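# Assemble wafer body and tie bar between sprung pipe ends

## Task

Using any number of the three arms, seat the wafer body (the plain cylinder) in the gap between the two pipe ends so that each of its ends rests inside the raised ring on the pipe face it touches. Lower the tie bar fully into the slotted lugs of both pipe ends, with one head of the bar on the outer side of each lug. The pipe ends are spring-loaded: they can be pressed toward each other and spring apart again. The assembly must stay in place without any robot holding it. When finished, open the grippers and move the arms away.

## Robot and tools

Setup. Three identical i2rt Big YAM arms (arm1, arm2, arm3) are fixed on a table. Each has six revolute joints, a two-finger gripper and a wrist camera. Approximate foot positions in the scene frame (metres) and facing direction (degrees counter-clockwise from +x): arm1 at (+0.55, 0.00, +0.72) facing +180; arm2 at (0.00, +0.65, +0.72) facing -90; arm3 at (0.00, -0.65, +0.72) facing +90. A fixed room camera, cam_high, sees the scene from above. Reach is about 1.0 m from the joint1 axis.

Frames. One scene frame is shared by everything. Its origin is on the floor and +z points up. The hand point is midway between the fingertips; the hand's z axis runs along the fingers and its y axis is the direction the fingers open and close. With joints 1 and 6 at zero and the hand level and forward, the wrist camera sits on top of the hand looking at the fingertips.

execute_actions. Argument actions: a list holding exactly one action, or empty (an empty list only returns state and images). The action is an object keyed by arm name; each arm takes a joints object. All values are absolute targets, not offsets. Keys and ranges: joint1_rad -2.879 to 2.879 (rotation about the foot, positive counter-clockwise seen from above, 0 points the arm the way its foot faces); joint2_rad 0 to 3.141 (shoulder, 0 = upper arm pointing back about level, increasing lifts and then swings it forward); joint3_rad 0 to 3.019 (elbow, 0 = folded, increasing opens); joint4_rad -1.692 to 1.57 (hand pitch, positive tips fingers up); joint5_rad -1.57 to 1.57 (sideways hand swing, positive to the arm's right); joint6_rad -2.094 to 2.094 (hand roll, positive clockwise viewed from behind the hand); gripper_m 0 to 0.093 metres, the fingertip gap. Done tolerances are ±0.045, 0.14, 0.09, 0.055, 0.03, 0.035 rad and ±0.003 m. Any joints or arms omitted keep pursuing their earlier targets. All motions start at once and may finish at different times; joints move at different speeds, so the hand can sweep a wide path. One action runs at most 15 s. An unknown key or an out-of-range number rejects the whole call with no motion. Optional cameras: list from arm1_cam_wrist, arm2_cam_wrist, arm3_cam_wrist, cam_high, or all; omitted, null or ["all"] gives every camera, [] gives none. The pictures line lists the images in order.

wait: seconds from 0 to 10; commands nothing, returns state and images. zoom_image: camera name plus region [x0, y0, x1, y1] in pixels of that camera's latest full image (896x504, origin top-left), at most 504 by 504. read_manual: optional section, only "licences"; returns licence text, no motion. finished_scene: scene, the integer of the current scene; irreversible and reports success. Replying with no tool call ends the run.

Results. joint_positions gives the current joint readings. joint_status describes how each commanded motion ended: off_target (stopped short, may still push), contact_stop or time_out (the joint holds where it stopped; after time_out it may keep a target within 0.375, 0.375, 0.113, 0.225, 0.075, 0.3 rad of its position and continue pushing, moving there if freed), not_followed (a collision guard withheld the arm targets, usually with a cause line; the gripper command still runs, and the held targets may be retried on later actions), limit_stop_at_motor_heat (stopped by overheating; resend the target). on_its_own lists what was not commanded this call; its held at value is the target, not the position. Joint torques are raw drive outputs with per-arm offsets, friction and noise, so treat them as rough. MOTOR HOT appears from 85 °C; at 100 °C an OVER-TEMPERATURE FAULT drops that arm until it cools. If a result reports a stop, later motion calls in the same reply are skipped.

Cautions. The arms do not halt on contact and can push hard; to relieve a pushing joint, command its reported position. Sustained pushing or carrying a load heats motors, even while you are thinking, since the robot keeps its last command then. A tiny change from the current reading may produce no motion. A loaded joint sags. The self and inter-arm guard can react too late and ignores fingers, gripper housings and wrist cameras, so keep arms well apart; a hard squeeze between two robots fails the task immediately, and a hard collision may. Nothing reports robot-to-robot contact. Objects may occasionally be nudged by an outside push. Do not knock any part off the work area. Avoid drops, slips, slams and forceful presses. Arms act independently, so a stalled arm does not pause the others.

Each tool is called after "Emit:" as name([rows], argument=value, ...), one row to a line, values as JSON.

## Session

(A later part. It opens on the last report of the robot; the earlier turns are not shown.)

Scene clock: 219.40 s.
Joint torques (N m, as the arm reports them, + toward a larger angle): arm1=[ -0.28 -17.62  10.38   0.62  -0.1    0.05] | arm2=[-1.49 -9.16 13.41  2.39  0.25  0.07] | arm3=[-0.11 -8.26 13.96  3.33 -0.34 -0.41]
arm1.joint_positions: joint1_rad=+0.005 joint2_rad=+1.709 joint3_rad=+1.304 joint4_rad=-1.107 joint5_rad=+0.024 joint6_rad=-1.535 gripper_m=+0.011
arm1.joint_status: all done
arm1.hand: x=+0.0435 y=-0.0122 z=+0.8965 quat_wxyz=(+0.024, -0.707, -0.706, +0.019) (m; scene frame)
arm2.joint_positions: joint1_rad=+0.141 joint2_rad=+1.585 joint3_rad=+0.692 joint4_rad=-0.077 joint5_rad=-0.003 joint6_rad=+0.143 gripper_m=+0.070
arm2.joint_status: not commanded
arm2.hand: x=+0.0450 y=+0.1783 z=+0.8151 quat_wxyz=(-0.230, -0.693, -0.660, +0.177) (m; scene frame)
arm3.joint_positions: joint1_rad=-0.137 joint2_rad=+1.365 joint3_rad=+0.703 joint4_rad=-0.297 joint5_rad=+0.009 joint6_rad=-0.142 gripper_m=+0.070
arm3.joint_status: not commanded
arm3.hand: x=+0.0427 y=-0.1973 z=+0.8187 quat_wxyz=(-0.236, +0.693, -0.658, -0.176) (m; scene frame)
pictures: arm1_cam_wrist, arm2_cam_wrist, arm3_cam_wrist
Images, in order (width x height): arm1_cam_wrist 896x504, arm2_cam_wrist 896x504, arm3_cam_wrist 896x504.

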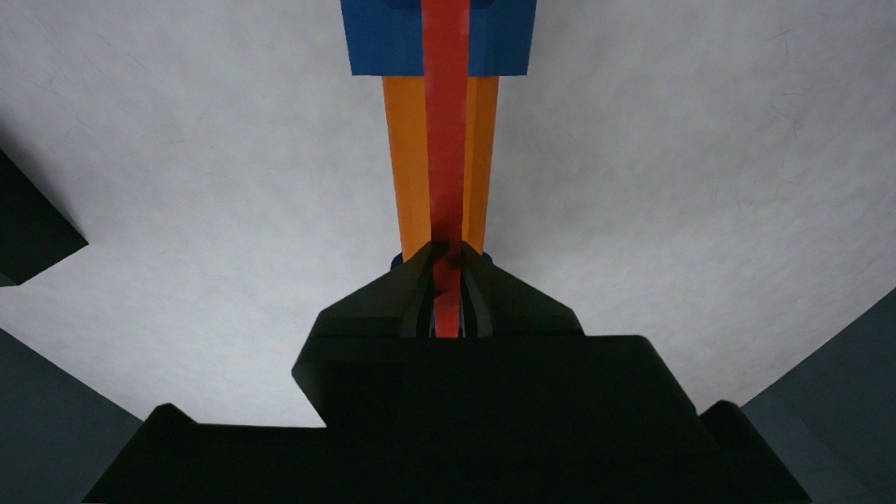

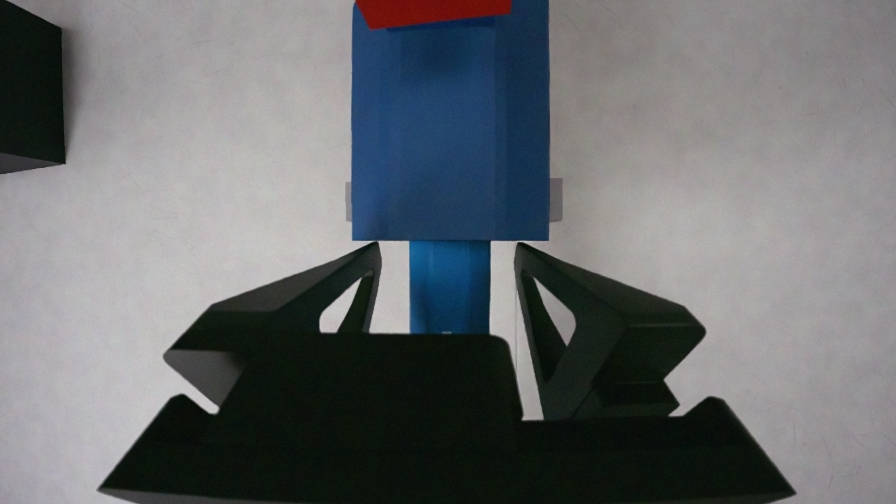

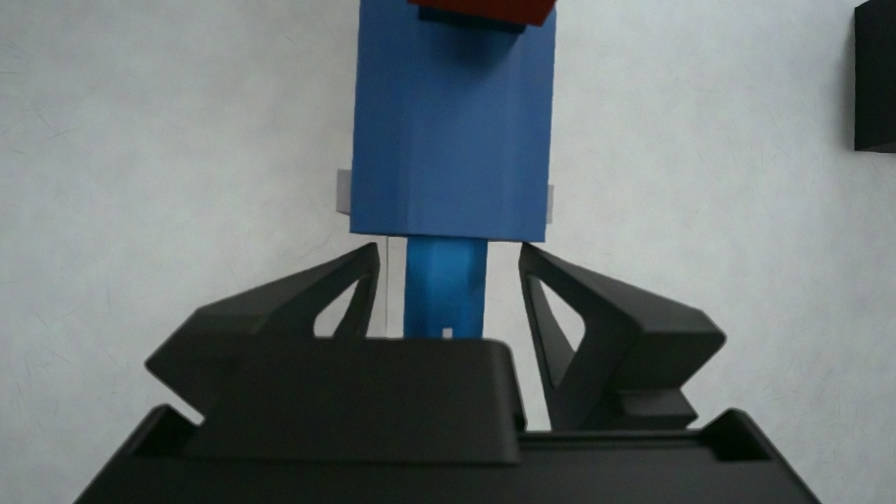

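Emit:
execute_actions([
  {"arm1":{"joints":{"joint2_rad":1.745,"joint4_rad":-1.107,"joint6_rad":-1.52}}},
])

Emit:
zoom_image(camera="cam_high", region=[390, 255, 520, 325])

Scene clock: 222.27 s.
Joint torques (N m, as the arm reports them, + toward a larger angle): arm1=[  0.35 -15.9   10.12  -0.26  -0.11   0.23] | arm2=[-1.38 -9.24 13.38  2.39  0.26  0.07] | arm3=[-0.05 -8.29 13.97  3.33 -0.33 -0.41]
arm1.joint_positions: joint1_rad=+0.005 joint2_rad=+1.733 joint3_rad=+1.305 joint4_rad=-1.107 joint5_rad=+0.024 joint6_rad=-1.531 gripper_m=+0.011
arm1.joint_status: all done
arm1.hand: x=+0.0439 y=-0.0124 z=+0.8848 quat_wxyz=(+0.016, -0.708, -0.706, +0.011) (m; scene frame)
arm2.joint_positions: joint1_rad=+0.141 joint2_rad=+1.586 joint3_rad=+0.693 joint4_rad=-0.077 joint5_rad=-0.003 joint6_rad=+0.143 gripper_m=+0.070
arm2.joint_status: not commanded
arm2.hand: x=+0.0451 y=+0.1782 z=+0.8149 quat_wxyz=(-0.230, -0.693, -0.660, +0.177) (m; scene frame)
arm3.joint_positions: joint1_rad=-0.137 joint2_rad=+1.365 joint3_rad=+0.703 joint4_rad=-0.297 joint5_rad=+0.009 joint6_rad=-0.142 gripper_m=+0.070
arm3.joint_status: not commanded
arm3.hand: x=+0.0427 y=-0.1973 z=+0.8187 quat_wxyz=(-0.236, +0.693, -0.658, -0.176) (m; scene frame)
pictures: arm1_cam_wrist, arm2_cam_wrist, arm3_cam_wrist, cam_high
Images, in order (width x height): arm1_cam_wrist 896x504, arm2_cam_wrist 896x504, arm3_cam_wrist 896x504, cam_high 896x504.

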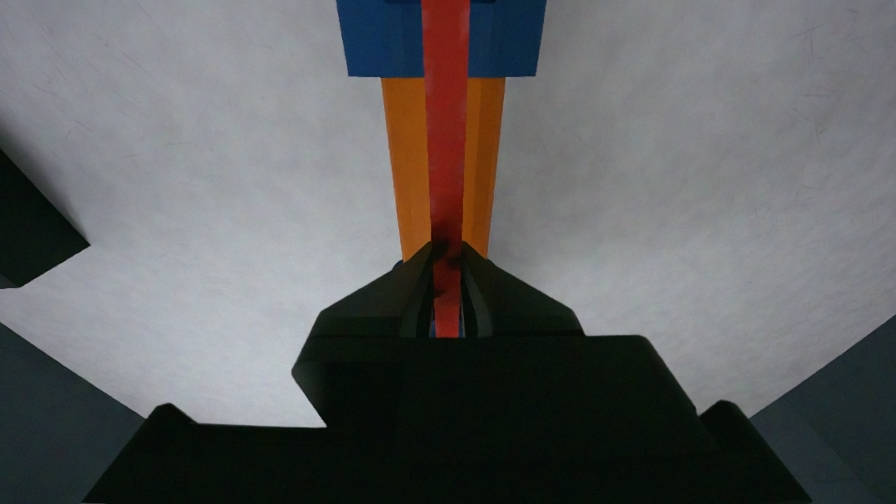

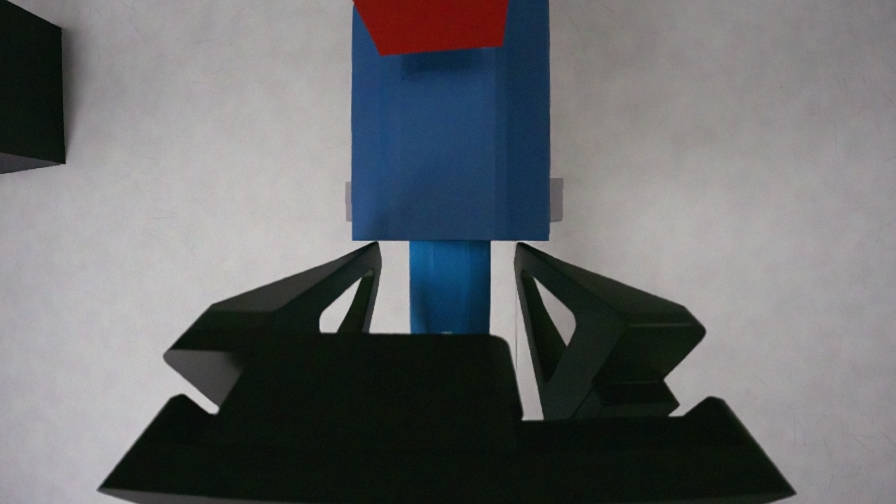

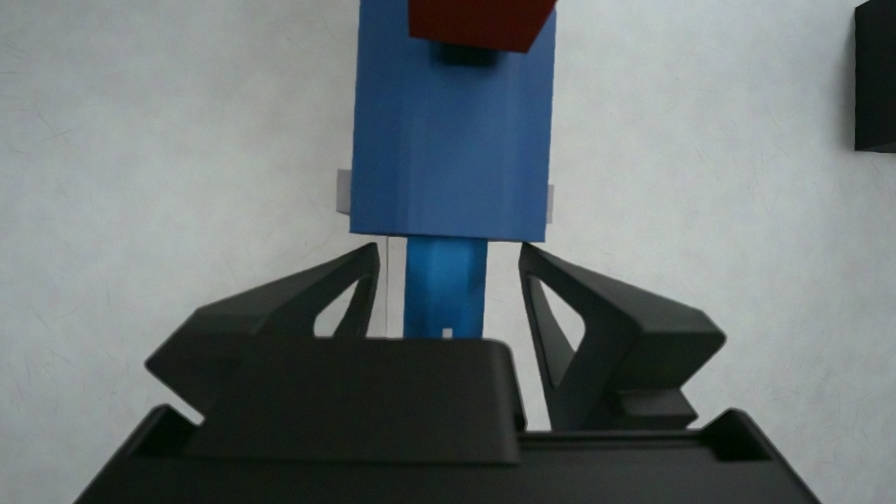

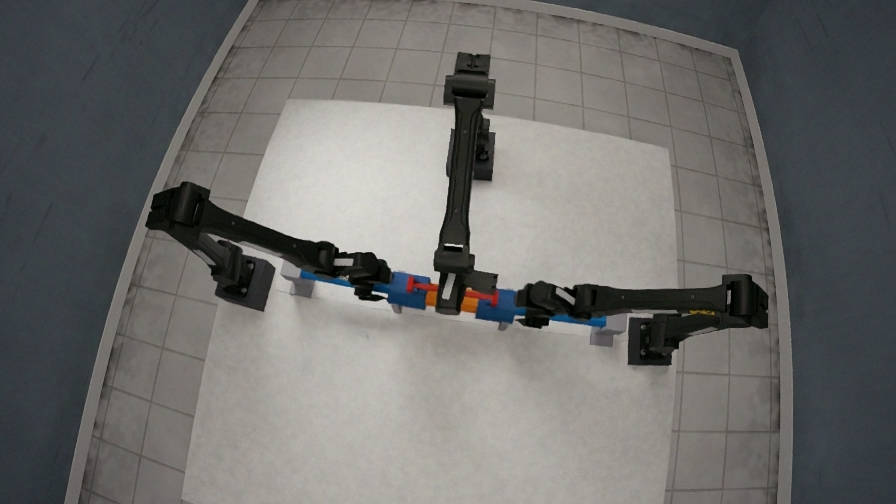

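Region (390, 255, 520, 325) of cam_high's 896x504 image, scaled by 3.877, with more detail than that image has; it fills the top 271 rows of this view, and the rest is white.

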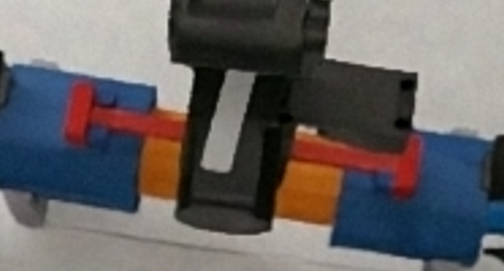

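Seems bottomed. Release.

Emit:
execute_actions([
  {"arm1":{"joints":{"joint2_rad":1.73,"gripper_m":0.05}}},
], cameras=["arm2_cam_wrist","arm3_cam_wrist"])

Emit:
execute_actions([
  {"arm1":{"joints":{"joint2_rad":1.4}},"arm2":{"joints":{"joint2_rad":1.45,"joint3_rad":0.55}},"arm3":{"joints":{"joint2_rad":1.22,"joint3_rad":0.59}}},
], cameras=[])

Emit:
execute_actions([
  {"arm1":{"joints":{"joint2_rad":0.9,"joint3_rad":1.0}},"arm2":{"joints":{"joint2_rad":0.9,"joint4_rad":-0.5}},"arm3":{"joints":{"joint2_rad":0.75,"joint4_rad":-0.7}}},
])

Scene clock: 226.27 s.
Joint torques (N m, as the arm reports them, + toward a larger angle): arm1=[  0.03 -17.83  10.25  -0.14  -0.08   0.23] | arm2=[-1.5  -9.24 13.39  2.38  0.27  0.07] | arm3=[-0.03 -8.22 13.96  3.33 -0.33 -0.41]
arm1.joint_positions: joint1_rad=+0.005 joint2_rad=+1.733 joint3_rad=+1.305 joint4_rad=-1.107 joint5_rad=+0.024 joint6_rad=-1.531 gripper_m=+0.050
arm1.joint_status: all done
arm1.hand: x=+0.0439 y=-0.0124 z=+0.8848 quat_wxyz=(+0.016, -0.709, -0.705, +0.011) (m; scene frame)
arm2.joint_positions: joint1_rad=+0.141 joint2_rad=+1.586 joint3_rad=+0.693 joint4_rad=-0.077 joint5_rad=-0.003 joint6_rad=+0.143 gripper_m=+0.070
arm2.joint_status: not commanded
arm2.hand: x=+0.0451 y=+0.1782 z=+0.8149 quat_wxyz=(-0.230, -0.693, -0.660, +0.177) (m; scene frame)
arm3.joint_positions: joint1_rad=-0.137 joint2_rad=+1.365 joint3_rad=+0.703 joint4_rad=-0.297 joint5_rad=+0.009 joint6_rad=-0.142 gripper_m=+0.070
arm3.joint_status: not commanded
arm3.hand: x=+0.0427 y=-0.1973 z=+0.8187 quat_wxyz=(-0.236, +0.693, -0.658, -0.176) (m; scene frame)
pictures: arm2_cam_wrist, arm3_cam_wrist
Images, in order (width x height): arm2_cam_wrist 896x504, arm3_cam_wrist 896x504.

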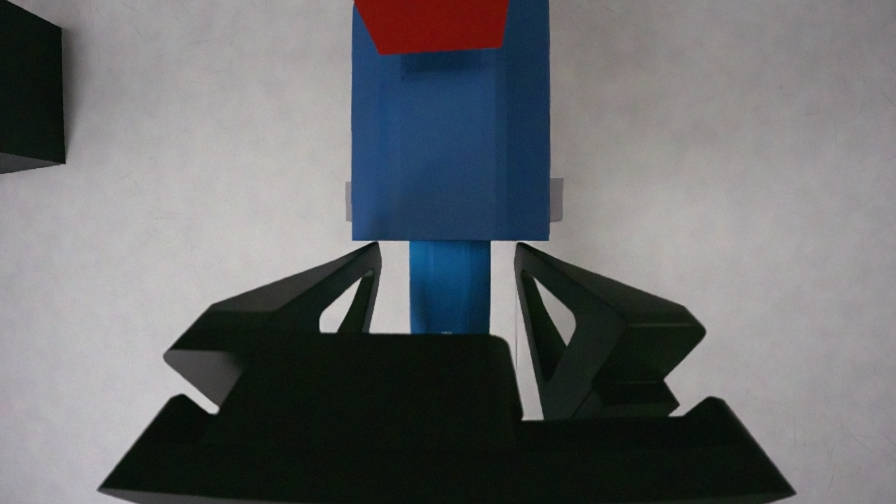

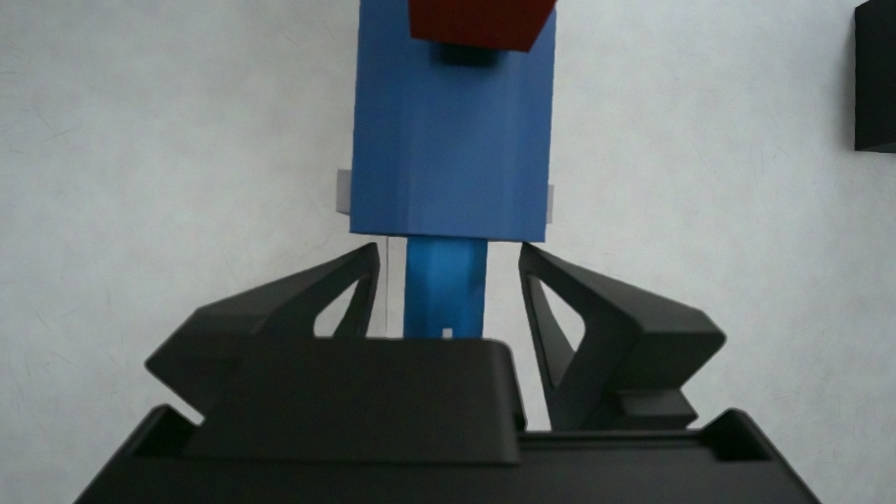

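Scene clock: 227.57 s.
Joint torques (N m, as the arm reports them, + toward a larger angle): arm1=[  0.28 -13.26  12.39   0.54  -0.05   0.24] | arm2=[-1.5  -9.31  7.24  2.07  0.24  0.07] | arm3=[-0.01 -9.15  8.12  2.34 -0.11 -0.29]
arm1.joint_positions: joint1_rad=+0.005 joint2_rad=+1.399 joint3_rad=+1.298 joint4_rad=-1.107 joint5_rad=+0.024 joint6_rad=-1.531 gripper_m=+0.050
arm1.joint_status: all done
arm1.hand: x=+0.0591 y=-0.0093 z=+1.0429 quat_wxyz=(+0.126, -0.699, -0.692, +0.131) (m; scene frame)
arm2.joint_positions: joint1_rad=+0.141 joint2_rad=+1.443 joint3_rad=+0.547 joint4_rad=-0.067 joint5_rad=-0.002 joint6_rad=+0.143 gripper_m=+0.070
arm2.joint_status: all done
arm2.hand: x=+0.0398 y=+0.2318 z=+0.8226 quat_wxyz=(-0.233, -0.692, -0.659, +0.180) (m; scene frame)
arm3.joint_positions: joint1_rad=-0.137 joint2_rad=+1.214 joint3_rad=+0.585 joint4_rad=-0.272 joint5_rad=+0.003 joint6_rad=-0.156 gripper_m=+0.070
arm3.joint_status: all done
arm3.hand: x=+0.0380 y=-0.2358 z=+0.8317 quat_wxyz=(-0.257, +0.691, -0.647, -0.194) (m; scene frame)
pictures: none
No camera images: the call's "cameras" was empty. Leave "cameras" out to get every camera's image.

Scene clock: 228.90 s.
Joint torques (N m, as the arm reports them, + toward a larger angle): arm1=[-0.13 -4.24 11.66  0.79 -0.07  0.26] | arm2=[-1.51 -3.74  9.96  0.82  0.24  0.07] | arm3=[-0.05 -3.43  9.72  0.77 -0.11 -0.28]
arm1.joint_positions: joint1_rad=+0.005 joint2_rad=+0.893 joint3_rad=+0.996 joint4_rad=-1.107 joint5_rad=+0.024 joint6_rad=-1.530 gripper_m=+0.050
arm1.joint_status: all done
arm1.hand: x=+0.2012 y=-0.0033 z=+1.0956 quat_wxyz=(+0.193, -0.684, -0.673, +0.203) (m; scene frame)
arm2.joint_positions: joint1_rad=+0.141 joint2_rad=+0.896 joint3_rad=+0.547 joint4_rad=-0.481 joint5_rad=-0.002 joint6_rad=+0.143 gripper_m=+0.070
arm2.joint_status: all done
arm2.hand: x=+0.0342 y=+0.2868 z=+0.9649 quat_wxyz=(-0.282, -0.676, -0.645, +0.218) (m; scene frame)
arm3.joint_positions: joint1_rad=-0.137 joint2_rad=+0.742 joint3_rad=+0.585 joint4_rad=-0.684 joint5_rad=+0.003 joint6_rad=-0.156 gripper_m=+0.070
arm3.joint_status: all done
arm3.hand: x=+0.0296 y=-0.3190 z=+0.9346 quat_wxyz=(-0.279, +0.684, -0.640, -0.211) (m; scene frame)
pictures: arm1_cam_wrist, arm2_cam_wrist, arm3_cam_wrist, cam_high
Images, in order (width x height): arm1_cam_wrist 896x504, arm2_cam_wrist 896x504, arm3_cam_wrist 896x504, cam_high 896x504.

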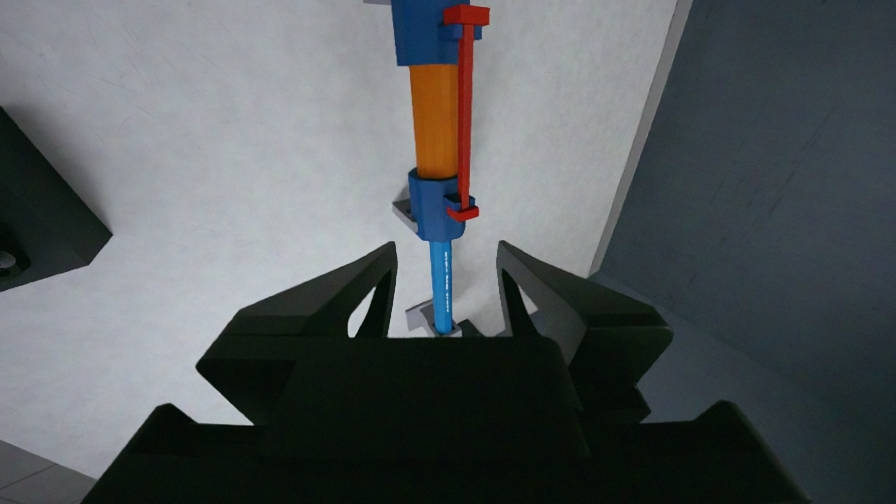

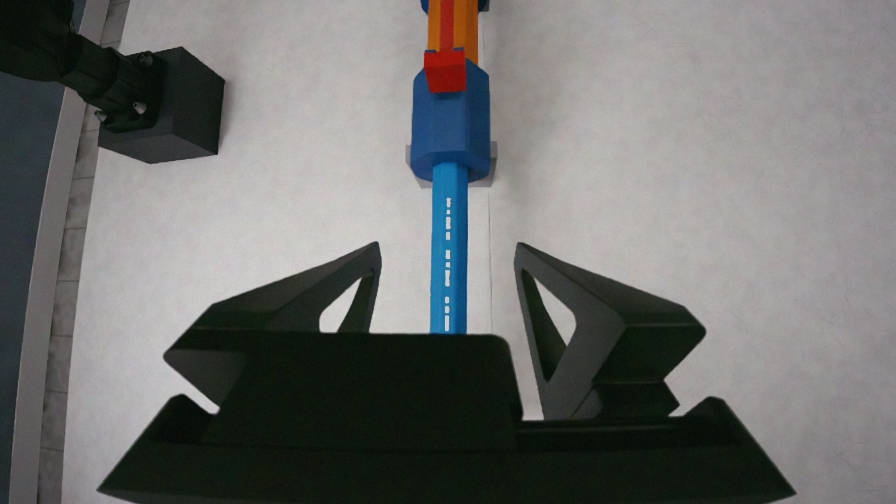

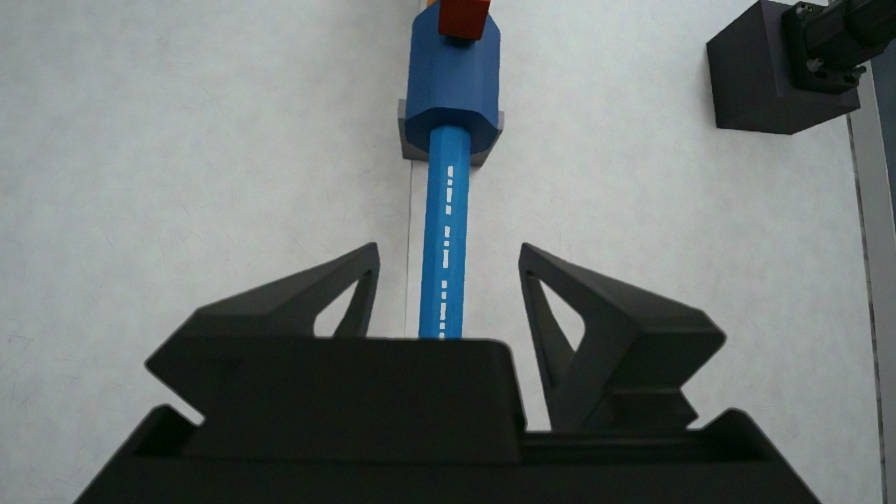

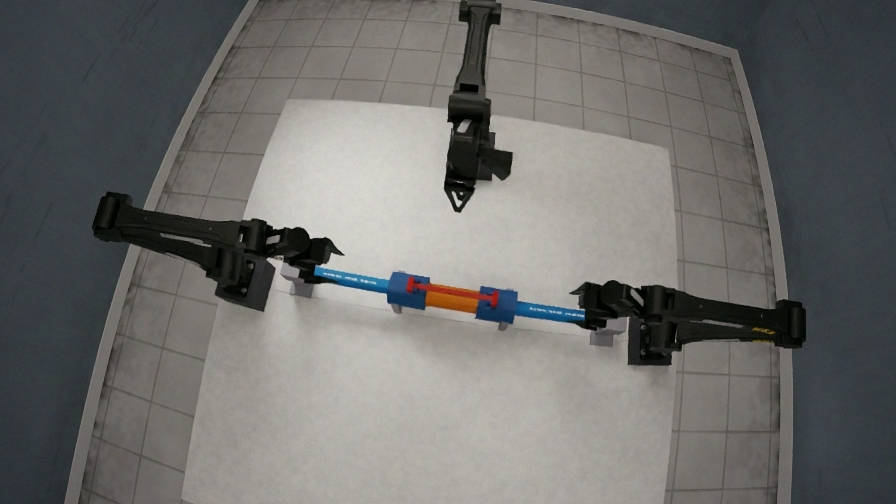

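Emit:
finished_scene(scene=1)

The scene is finished: the task was done.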